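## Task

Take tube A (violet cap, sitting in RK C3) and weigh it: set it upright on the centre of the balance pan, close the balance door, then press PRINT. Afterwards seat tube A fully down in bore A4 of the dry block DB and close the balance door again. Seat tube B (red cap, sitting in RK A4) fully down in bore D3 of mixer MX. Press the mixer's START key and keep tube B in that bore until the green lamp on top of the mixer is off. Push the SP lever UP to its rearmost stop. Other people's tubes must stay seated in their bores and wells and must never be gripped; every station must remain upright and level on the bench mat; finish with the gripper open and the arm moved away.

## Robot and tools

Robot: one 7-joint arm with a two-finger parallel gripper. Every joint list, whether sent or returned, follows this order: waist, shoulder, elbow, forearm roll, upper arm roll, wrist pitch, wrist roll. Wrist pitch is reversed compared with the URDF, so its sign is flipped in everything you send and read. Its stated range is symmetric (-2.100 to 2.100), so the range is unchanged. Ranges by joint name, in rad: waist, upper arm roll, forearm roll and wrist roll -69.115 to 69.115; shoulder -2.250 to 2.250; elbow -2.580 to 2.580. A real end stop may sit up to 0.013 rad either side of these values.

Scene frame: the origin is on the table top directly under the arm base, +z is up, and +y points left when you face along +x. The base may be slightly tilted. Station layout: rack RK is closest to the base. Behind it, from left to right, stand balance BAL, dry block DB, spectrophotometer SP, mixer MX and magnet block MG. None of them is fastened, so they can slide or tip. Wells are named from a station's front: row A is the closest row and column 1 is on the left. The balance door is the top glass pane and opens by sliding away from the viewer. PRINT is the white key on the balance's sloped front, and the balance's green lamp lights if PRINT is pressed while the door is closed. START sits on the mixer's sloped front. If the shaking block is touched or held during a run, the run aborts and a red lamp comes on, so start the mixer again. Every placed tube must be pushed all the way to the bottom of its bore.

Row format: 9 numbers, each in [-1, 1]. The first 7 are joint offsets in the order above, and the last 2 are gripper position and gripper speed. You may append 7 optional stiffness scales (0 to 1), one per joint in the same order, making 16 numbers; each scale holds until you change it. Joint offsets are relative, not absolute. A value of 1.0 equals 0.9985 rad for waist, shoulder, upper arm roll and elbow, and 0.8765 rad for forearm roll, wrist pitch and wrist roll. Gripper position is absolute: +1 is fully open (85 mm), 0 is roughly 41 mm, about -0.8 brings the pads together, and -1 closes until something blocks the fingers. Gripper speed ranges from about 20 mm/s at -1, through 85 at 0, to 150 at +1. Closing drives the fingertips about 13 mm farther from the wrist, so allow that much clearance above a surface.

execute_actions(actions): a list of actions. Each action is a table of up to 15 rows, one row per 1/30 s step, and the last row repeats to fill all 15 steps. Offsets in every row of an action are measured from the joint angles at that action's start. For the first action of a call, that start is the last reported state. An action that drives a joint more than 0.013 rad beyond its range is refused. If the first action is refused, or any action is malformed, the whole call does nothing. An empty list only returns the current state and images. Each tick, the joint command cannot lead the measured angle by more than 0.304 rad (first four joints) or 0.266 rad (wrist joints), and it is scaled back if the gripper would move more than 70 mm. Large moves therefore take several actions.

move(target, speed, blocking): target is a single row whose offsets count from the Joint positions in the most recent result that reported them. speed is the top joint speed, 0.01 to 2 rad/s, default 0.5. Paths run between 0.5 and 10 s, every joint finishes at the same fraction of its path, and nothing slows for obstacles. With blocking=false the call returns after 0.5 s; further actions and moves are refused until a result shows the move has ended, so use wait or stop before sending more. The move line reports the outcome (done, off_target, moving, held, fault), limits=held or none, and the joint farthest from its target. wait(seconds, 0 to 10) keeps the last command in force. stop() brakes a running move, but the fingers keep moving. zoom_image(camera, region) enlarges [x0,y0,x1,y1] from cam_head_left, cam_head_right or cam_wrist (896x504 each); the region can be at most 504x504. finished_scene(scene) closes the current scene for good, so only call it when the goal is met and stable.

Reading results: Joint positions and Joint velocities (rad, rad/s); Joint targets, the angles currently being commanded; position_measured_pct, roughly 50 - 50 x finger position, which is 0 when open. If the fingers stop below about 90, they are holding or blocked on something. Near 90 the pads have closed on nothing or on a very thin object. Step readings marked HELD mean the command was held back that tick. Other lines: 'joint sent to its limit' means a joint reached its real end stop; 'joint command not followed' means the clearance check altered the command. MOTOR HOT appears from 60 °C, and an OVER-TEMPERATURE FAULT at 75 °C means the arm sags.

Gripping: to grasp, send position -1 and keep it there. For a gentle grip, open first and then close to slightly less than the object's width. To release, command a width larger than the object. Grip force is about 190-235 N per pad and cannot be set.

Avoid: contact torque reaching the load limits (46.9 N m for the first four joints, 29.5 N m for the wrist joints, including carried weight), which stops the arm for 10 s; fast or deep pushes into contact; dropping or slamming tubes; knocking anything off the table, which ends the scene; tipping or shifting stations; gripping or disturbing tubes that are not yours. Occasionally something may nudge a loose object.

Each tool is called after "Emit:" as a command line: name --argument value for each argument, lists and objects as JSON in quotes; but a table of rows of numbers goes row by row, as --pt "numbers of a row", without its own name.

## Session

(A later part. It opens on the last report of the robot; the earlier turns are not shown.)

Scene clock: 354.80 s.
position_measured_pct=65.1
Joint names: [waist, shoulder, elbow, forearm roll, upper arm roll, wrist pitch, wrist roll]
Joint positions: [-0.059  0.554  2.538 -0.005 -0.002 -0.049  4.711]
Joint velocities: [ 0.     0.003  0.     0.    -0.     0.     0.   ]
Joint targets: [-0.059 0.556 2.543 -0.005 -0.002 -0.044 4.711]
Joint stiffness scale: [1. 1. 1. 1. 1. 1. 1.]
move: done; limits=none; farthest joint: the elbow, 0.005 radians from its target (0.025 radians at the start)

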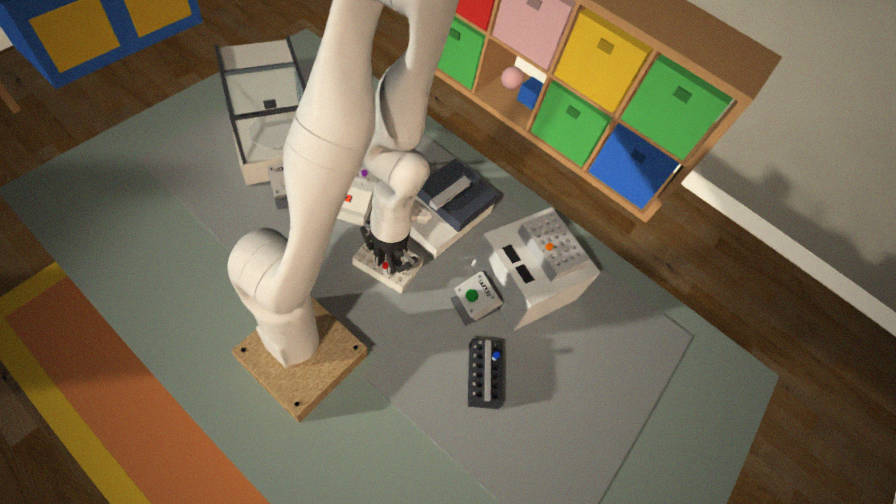

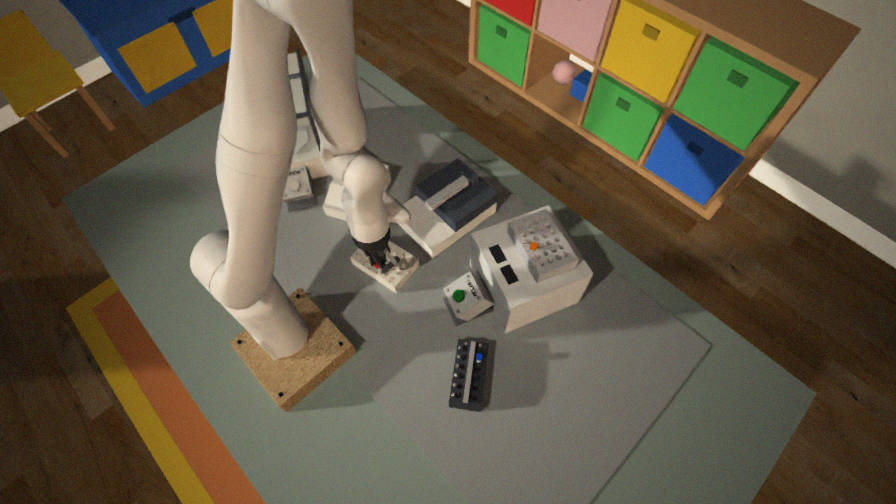

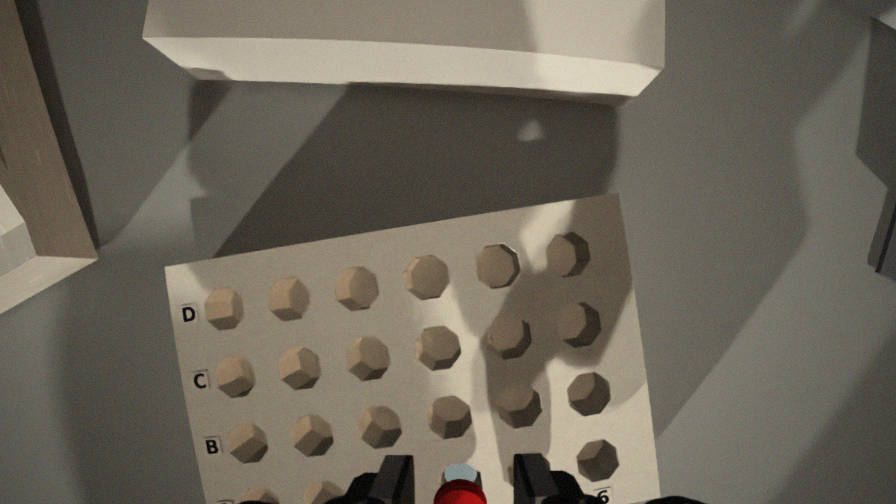

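Emit:
move --target '[-0.007,0,0,0,0,0,0,-0.68,-0.5]'

Emit:
move --target '[0,-0.109,-0.0245,0,0,-0.151,0,-0.68,1]' --speed 0.2

Emit:
move --target '[0,-0.224,-0.0795,0,0,-0.343,0,-0.68,1]' --speed 0.4

Emit:
move --target '[0.2,-0.135,-0.447,0,0,-0.662,0,-0.68,1]' --speed 0.7

Emit:
move --target '[0.32,0.333,-0.526,0,0,-0.222,0,-0.68,1]' --speed 0.7

Scene clock: 362.70 s.
position_measured_pct=81.0
Joint names: [waist, shoulder, elbow, forearm roll, upper arm roll, wrist pitch, wrist roll]
Joint positions: [-0.063  0.554  2.538 -0.005 -0.002 -0.049  4.711]
Joint velocities: [-0.001 -0.001 -0.    -0.    -0.    -0.     0.001]
Joint targets: [-0.066 0.554 2.538 -0.005 -0.002 -0.049 4.711]
Joint stiffness scale: [1. 1. 1. 1. 1. 1. 1.]
move: done; limits=none; farthest joint: the waist, 0.003 radians from its target (0.007 radians at the start)

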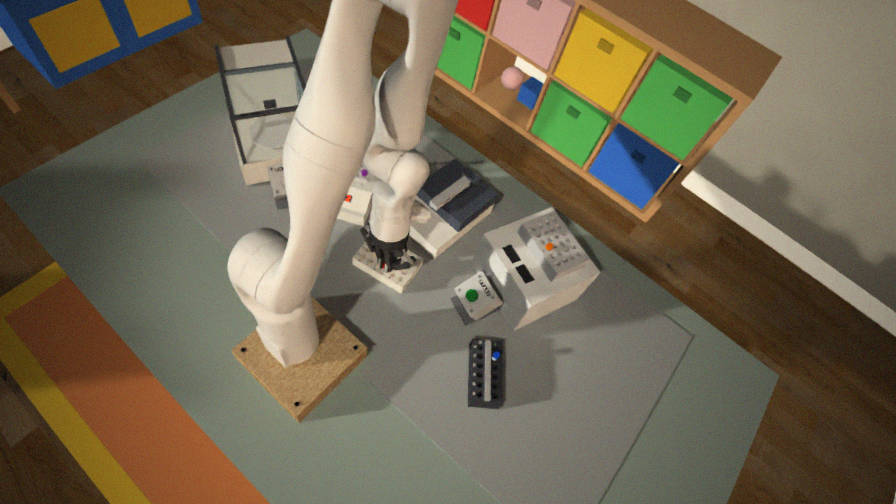

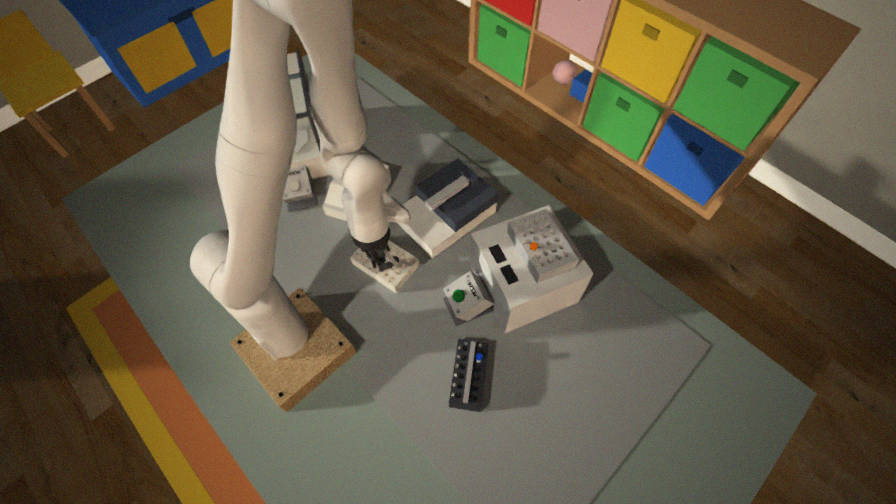

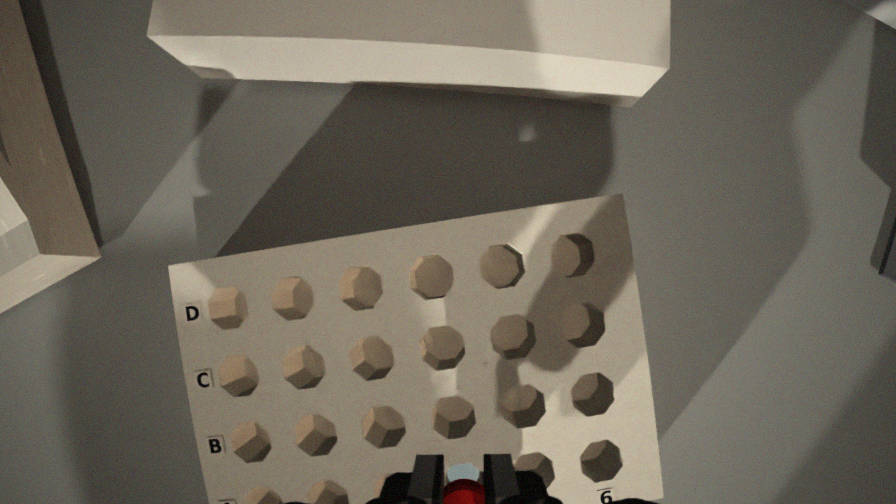

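Scene clock: 363.87 s.
position_measured_pct=81.0
Joint names: [waist, shoulder, elbow, forearm roll, upper arm roll, wrist pitch, wrist roll]
Joint positions: [-0.063  0.448  2.519 -0.005 -0.002 -0.176  4.711]
Joint velocities: [ 0.    -0.004 -0.     0.     0.    -0.    -0.001]
Joint targets: [-0.063 0.445 2.514 -0.005 -0.002 -0.181 4.711]
Joint stiffness scale: [1. 1. 1. 1. 1. 1. 1.]
move: done; limits=none; farthest joint: the elbow, 0.005 radians from its target (0.025 radians at the start)

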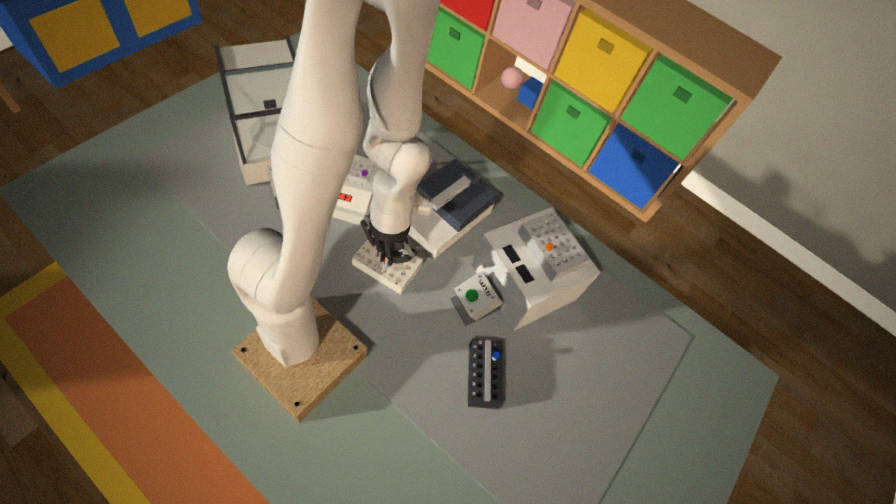

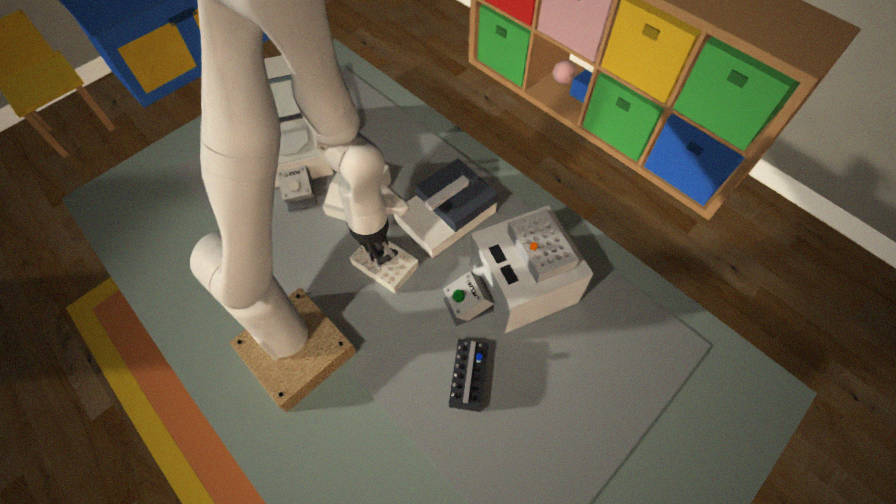

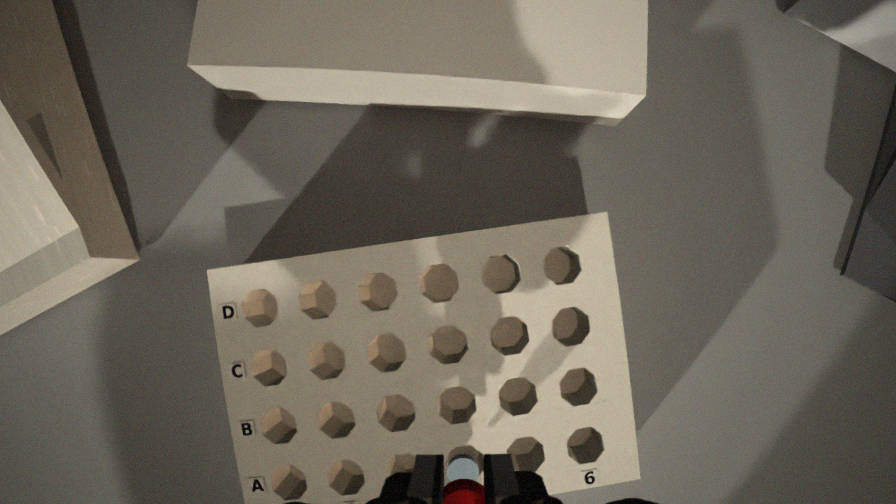

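Scene clock: 365.20 s.
position_measured_pct=81.0
Joint names: [waist, shoulder, elbow, forearm roll, upper arm roll, wrist pitch, wrist roll]
Joint positions: [-0.063  0.226  2.444 -0.005 -0.002 -0.471  4.711]
Joint velocities: [-0.001 -0.002  0.    -0.    -0.    -0.001 -0.001]
Joint targets: [-0.063 0.224 2.439 -0.005 -0.002 -0.477 4.711]
Joint stiffness scale: [1. 1. 1. 1. 1. 1. 1.]
move: done; limits=none; farthest joint: the wrist pitch, 0.005 radians from its target (0.301 radians at the start)

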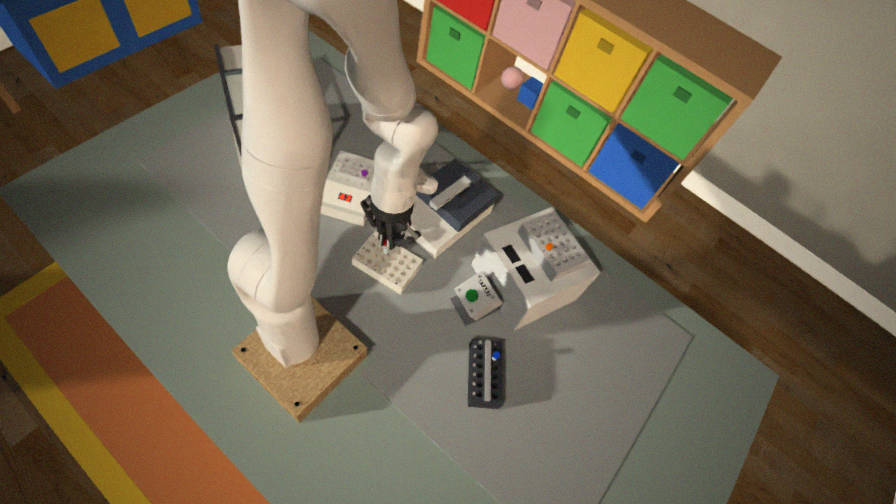

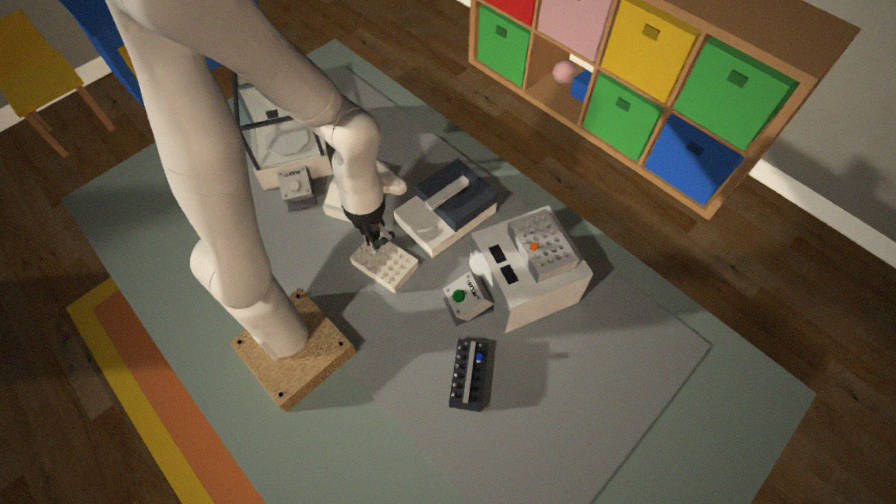

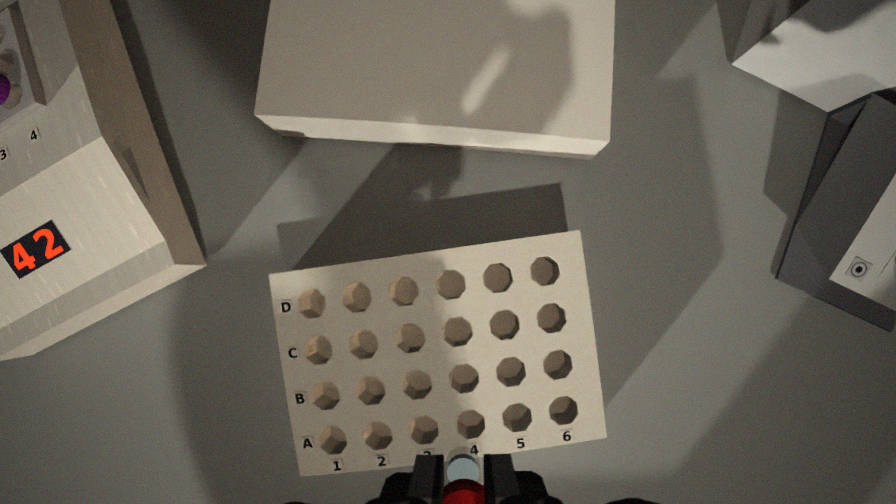

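Scene clock: 366.67 s.
position_measured_pct=81.0
Joint names: [waist, shoulder, elbow, forearm roll, upper arm roll, wrist pitch, wrist roll]
Joint positions: [ 0.133  0.094  2.003 -0.005 -0.002 -1.046  4.711]
Joint velocities: [ 0.002 -0.002 -0.    -0.    -0.    -0.001  0.   ]
Joint targets: [0.136 0.092 1.998 -0.005 -0.002 -1.052 4.711]
Joint stiffness scale: [1. 1. 1. 1. 1. 1. 1.]
move: done; limits=none; farthest joint: the elbow, 0.005 radians from its target (0.446 radians at the start)

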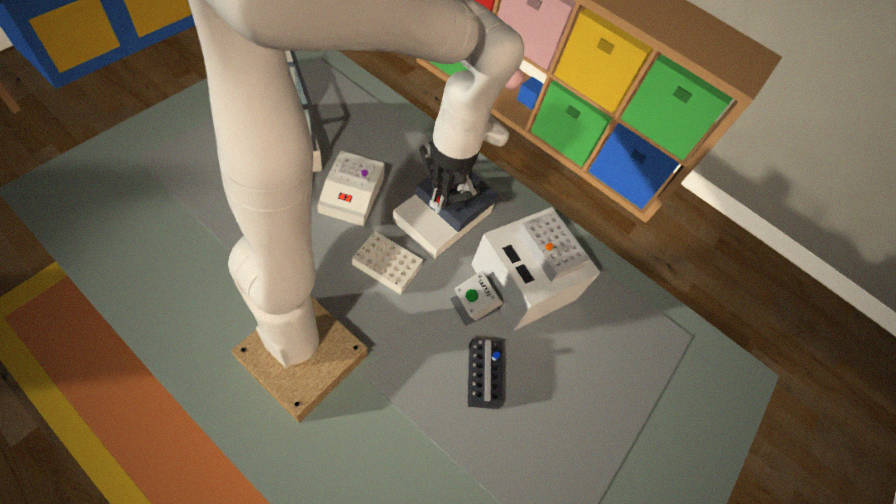

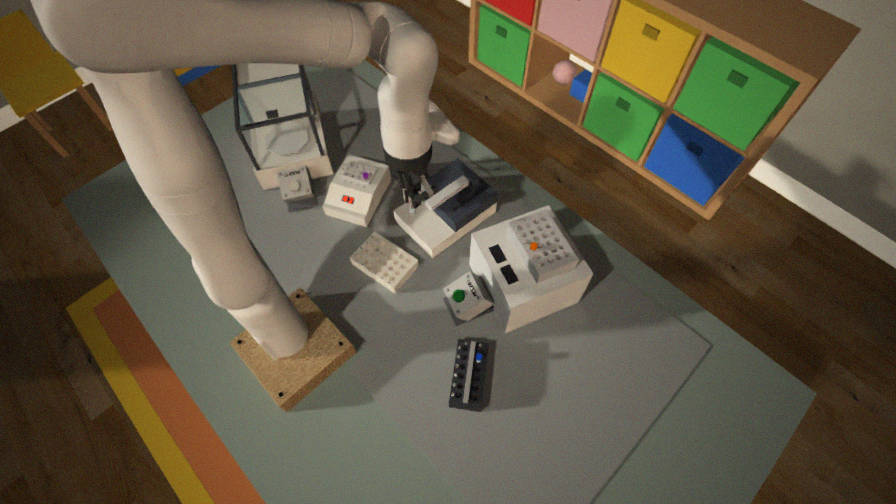

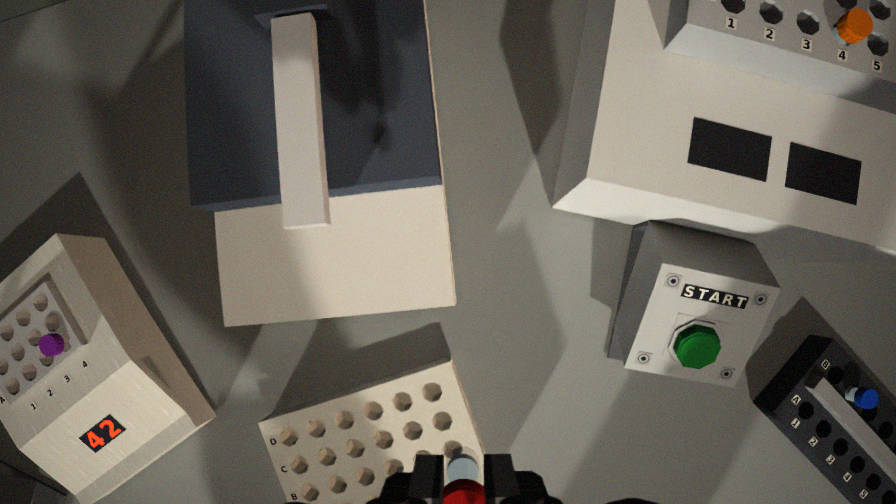

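Scene clock: 368.07 s.
position_measured_pct=81.0
Joint names: [waist, shoulder, elbow, forearm roll, upper arm roll, wrist pitch, wrist roll]
Joint positions: [ 0.45   0.424  1.482 -0.005 -0.002 -1.236  4.711]
Joint velocities: [ 0.003  0.003 -0.001 -0.001  0.     0.     0.   ]
Joint targets: [0.453 0.426 1.477 -0.005 -0.002 -1.241 4.711]
Joint stiffness scale: [1. 1. 1. 1. 1. 1. 1.]
move: done; limits=none; farthest joint: the wrist pitch, 0.005 radians from its target (0.194 radians at the start)

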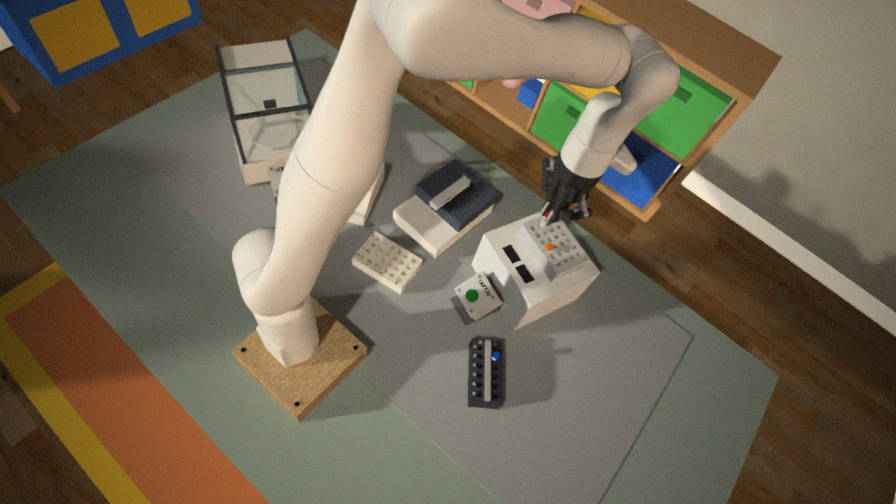

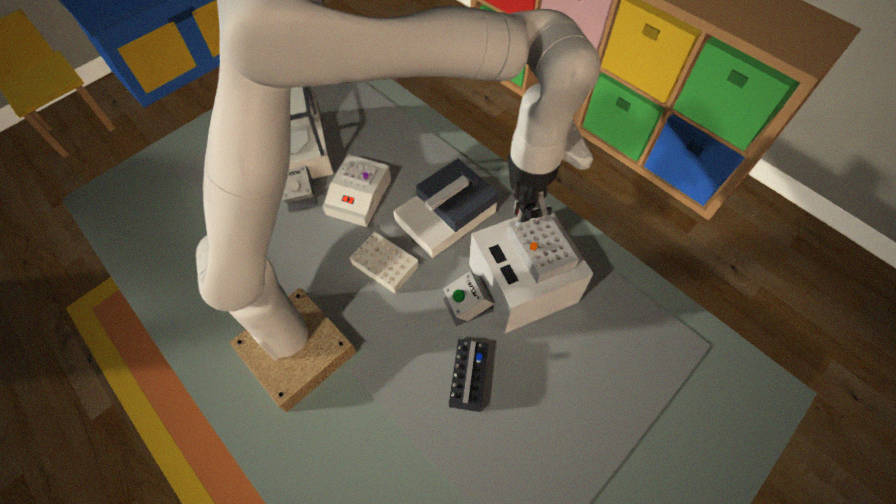

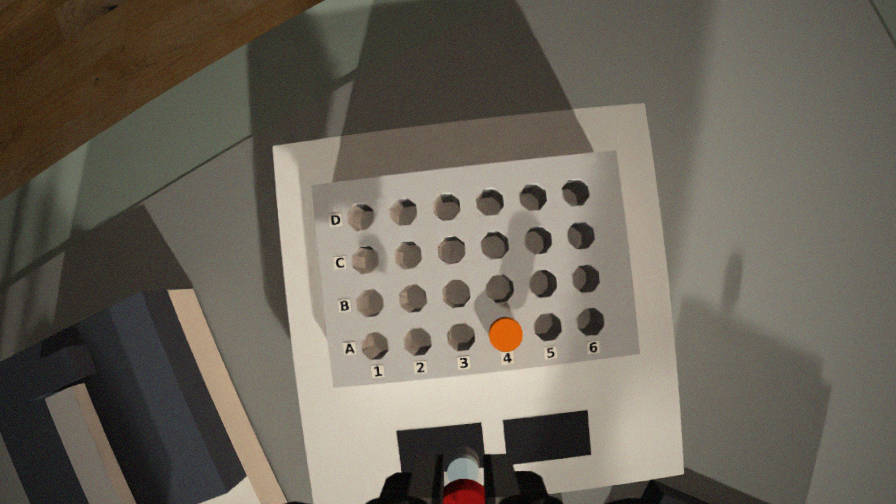

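Emit:
move --target '[-0.023,0.248,-0.262,0,0,-0.019,0,-0.68,1]'

Scene clock: 372.80 s.
position_measured_pct=81.0
Joint names: [waist, shoulder, elbow, forearm roll, upper arm roll, wrist pitch, wrist roll]
Joint positions: [ 0.43   0.669  1.226 -0.005 -0.002 -1.247  4.711]
Joint velocities: [ 0.002  0.003 -0.    -0.    -0.001  0.001 -0.   ]
Joint targets: [0.427 0.672 1.221 -0.005 -0.002 -1.252 4.711]
Joint stiffness scale: [1. 1. 1. 1. 1. 1. 1.]
move: done; limits=none; farthest joint: the wrist pitch, 0.006 radians from its target (0.017 radians at the start)

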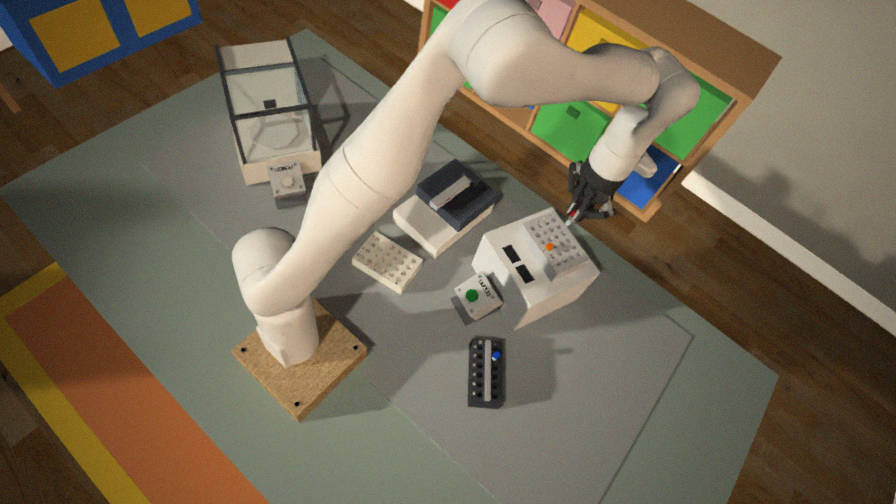

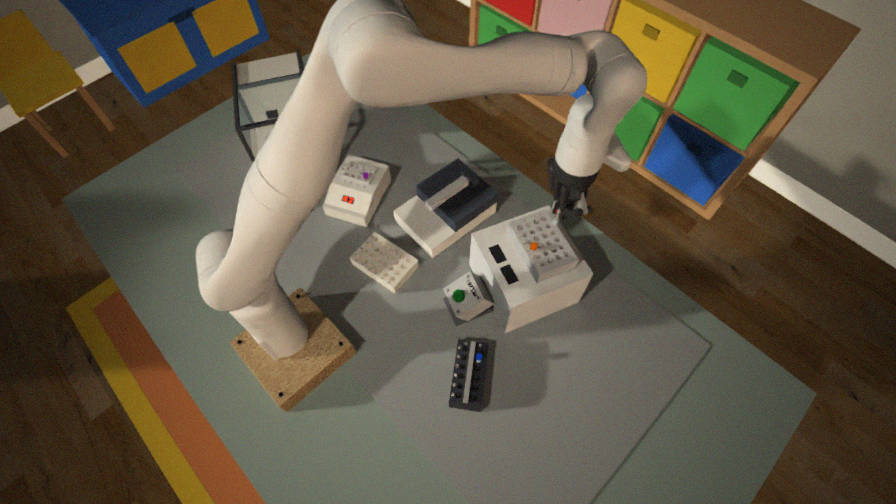

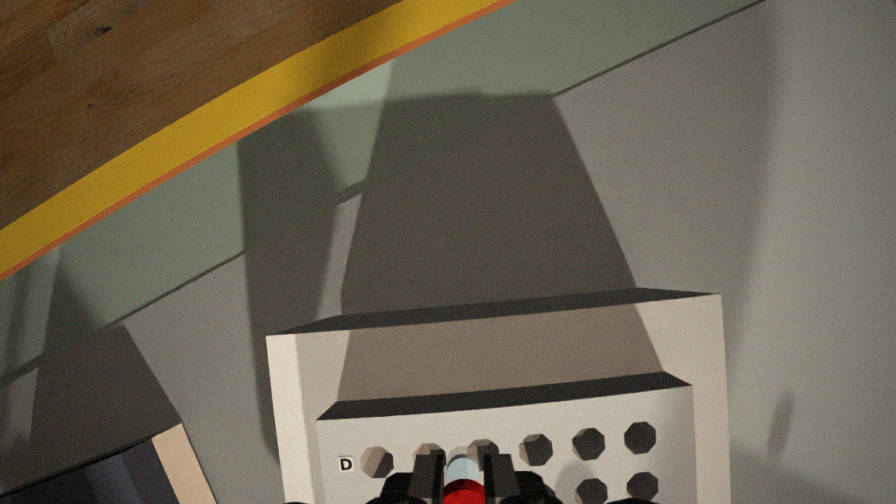

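Emit:
move --target '[0.012,0,0.056,0,0,0.064,0,-0.68,1]' --speed 0.15

Emit:
zoom_image --camera "cam_wrist" --region '[340,370,600,504]'

Scene clock: 381.37 s.
position_measured_pct=81.0
Joint names: [waist, shoulder, elbow, forearm roll, upper arm roll, wrist pitch, wrist roll]
Joint positions: [ 0.439  0.67   1.277 -0.005 -0.002 -1.196  4.711]
Joint velocities: [ 0.001  0.     0.001  0.    -0.     0.    -0.001]
Joint targets: [0.442 0.669 1.281 -0.005 -0.002 -1.191 4.711]
Joint stiffness scale: [1. 1. 1. 1. 1. 1. 1.]
move: done; limits=none; farthest joint: the elbow, 0.005 radians from its target (0.056 radians at the start)

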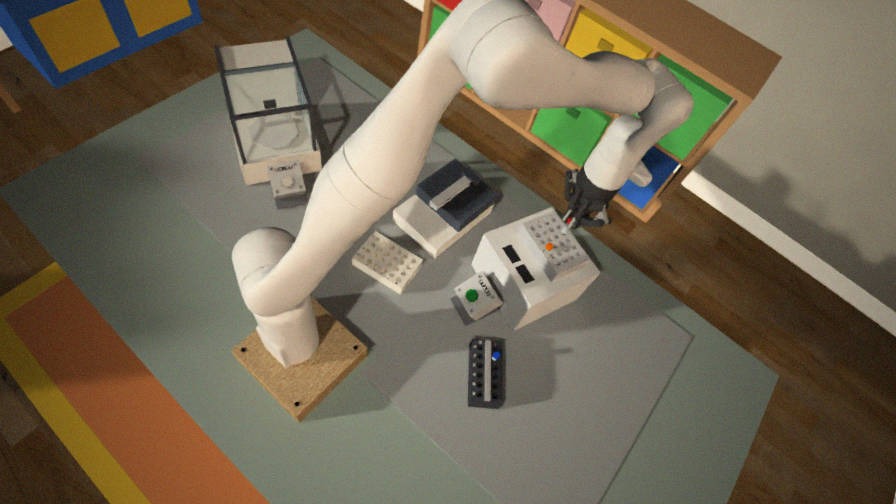

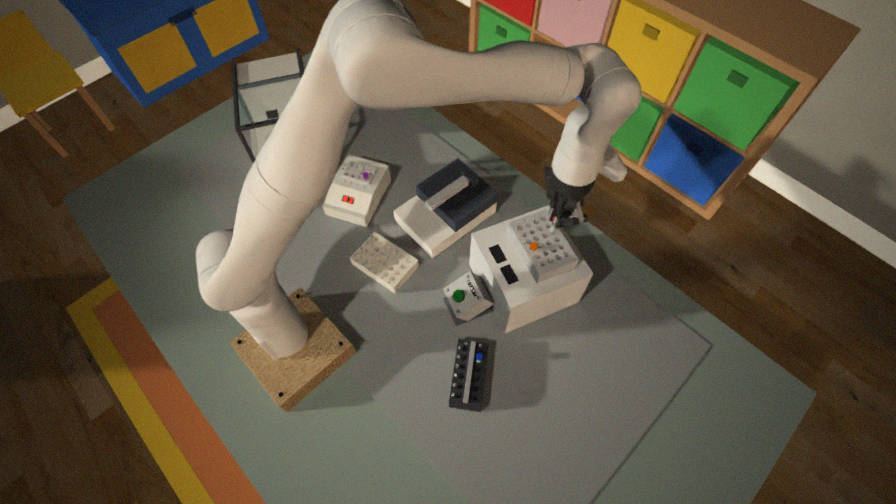

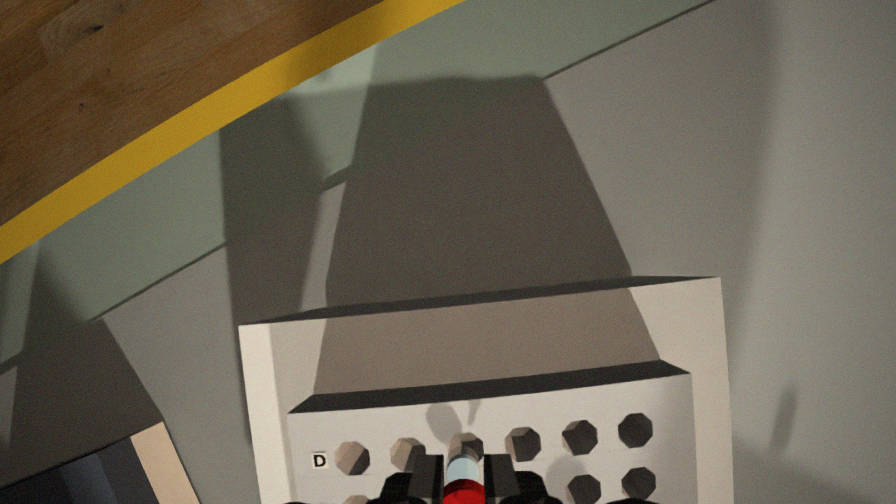

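Region (340, 370, 600, 504) of cam_wrist's 896x504 image, scaled by 1.938; it fills the top 260 rows of this view, and the rest is white.

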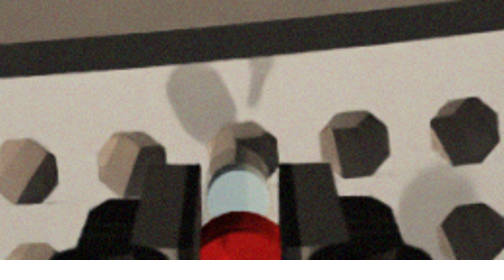

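Emit:
move --target '[0,0.0165,0.03,0,0,0.051,0,-0.68,1]' --speed 0.06

Emit:
zoom_image --camera "cam_wrist" --region '[380,400,560,504]'

Scene clock: 387.23 s.
position_measured_pct=81.0
Joint names: [waist, shoulder, elbow, forearm roll, upper arm roll, wrist pitch, wrist roll]
Joint positions: [ 0.439  0.673  1.292 -0.005 -0.002 -1.157  4.711]
Joint velocities: [ 0.001 -0.     0.     0.     0.     0.    -0.001]
Joint targets: [0.439 0.686 1.306 -0.005 -0.002 -1.151 4.711]
Joint stiffness scale: [1. 1. 1. 1. 1. 1. 1.]
move: off_target; limits=none; farthest joint: the elbow, 0.015 radians from its target (0.030 radians at the start)

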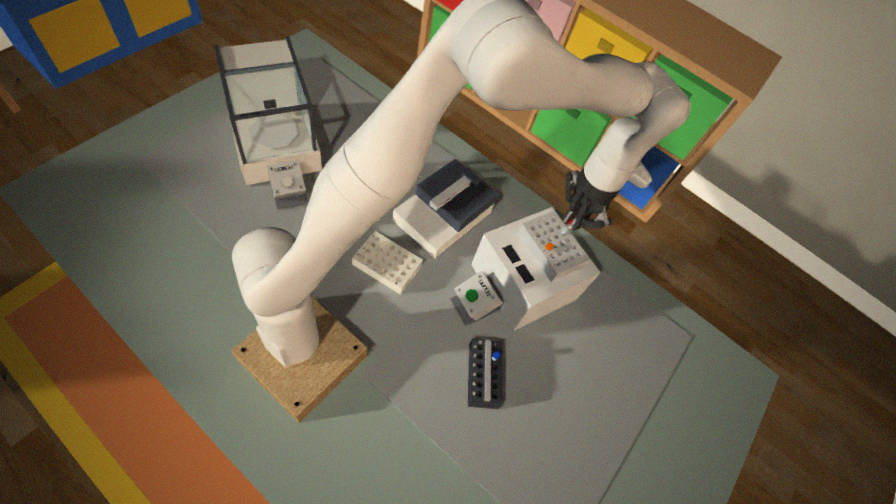

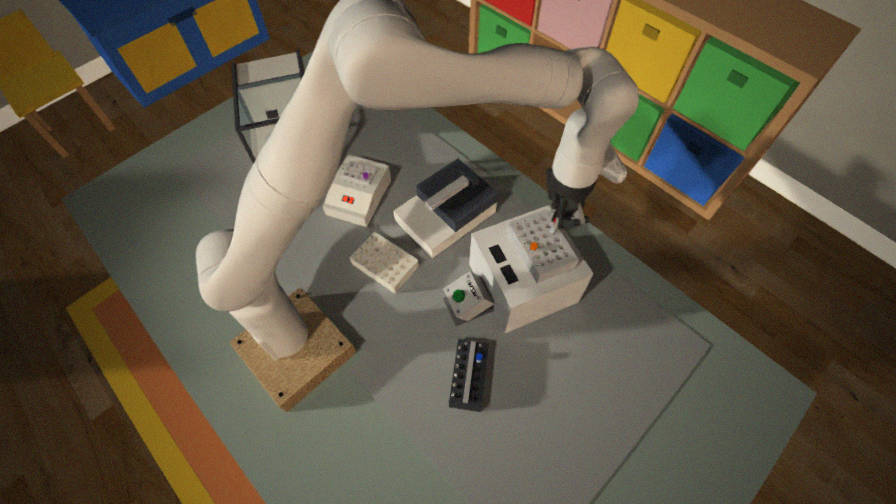

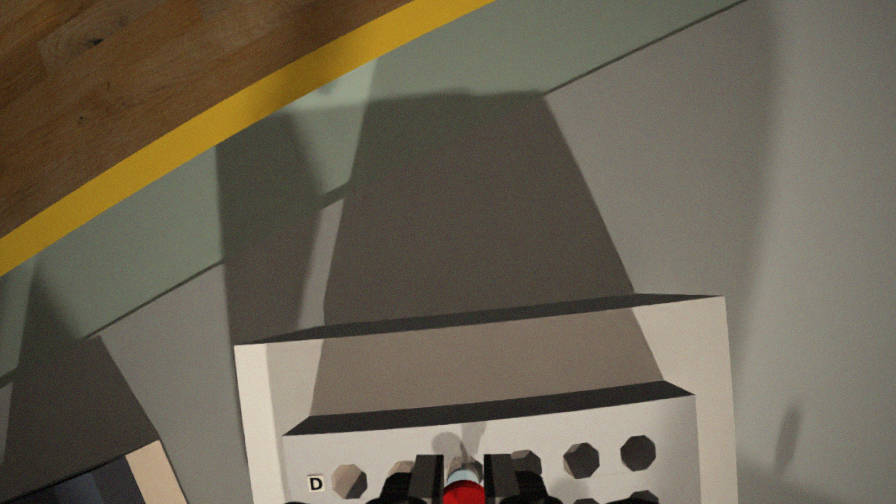

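Region (380, 400, 560, 504) of cam_wrist's 896x504 image, scaled by 2.800; it fills the top 291 rows of this view, and the rest is white.

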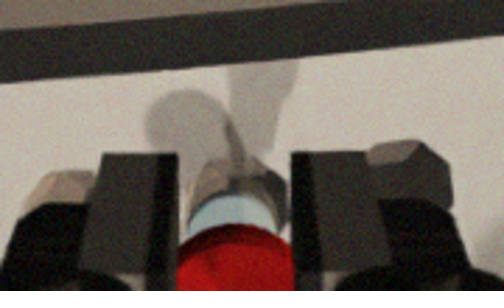

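Emit:
move --target '[0,-0.012,-0.02,0,0,-0.056,0,-0.68,1]' --speed 0.06

Emit:
zoom_image --camera "cam_wrist" --region '[380,400,560,504]'

Emit:
zoom_image --camera "cam_head_left" --region '[520,190,620,260]'

Scene clock: 392.77 s.
position_measured_pct=81.0
Joint names: [waist, shoulder, elbow, forearm roll, upper arm roll, wrist pitch, wrist roll]
Joint positions: [ 0.439  0.663  1.277 -0.005 -0.002 -1.201  4.711]
Joint velocities: [-0.002 -0.001 -0.001 -0.     0.    -0.001  0.   ]
Joint targets: [0.439 0.661 1.272 -0.005 -0.002 -1.207 4.711]
Joint stiffness scale: [1. 1. 1. 1. 1. 1. 1.]
move: done; limits=none; farthest joint: the elbow, 0.005 radians from its target (0.020 radians at the start)

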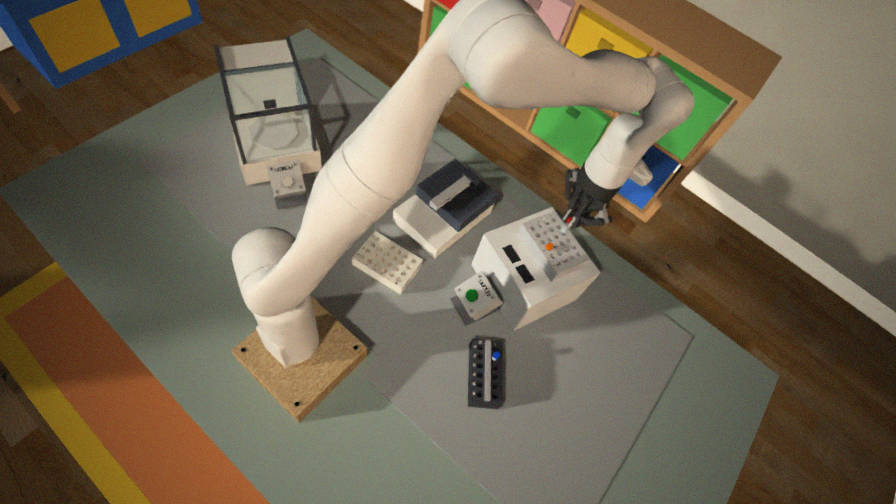

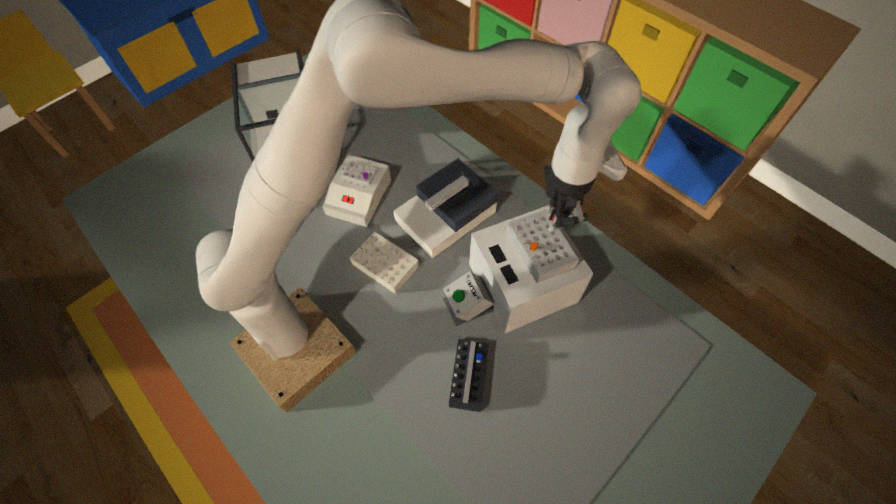

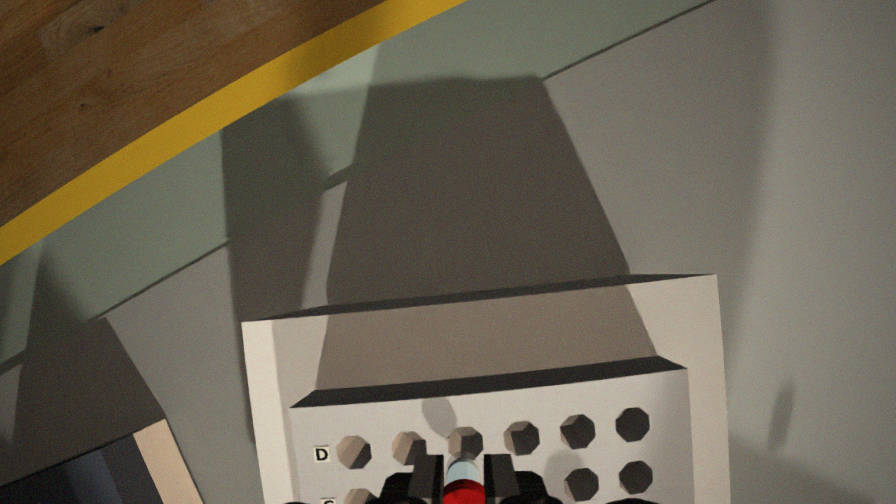

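Region (380, 400, 560, 504) of cam_wrist's 896x504 image, scaled by 2.800; it fills the top 291 rows of this view, and the rest is white.

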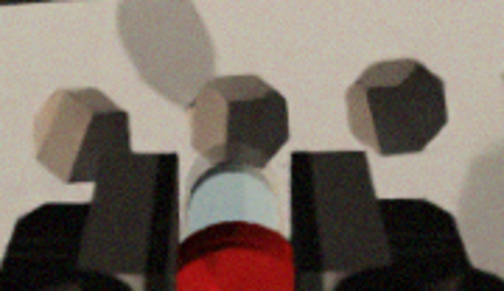

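Region (520, 190, 620, 260) of cam_head_left's 896x504 image, scaled by 5.040, with more detail than that image has; it fills the top 353 rows of this view, and the rest is white.

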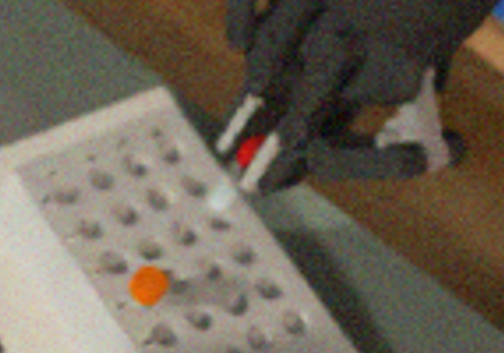

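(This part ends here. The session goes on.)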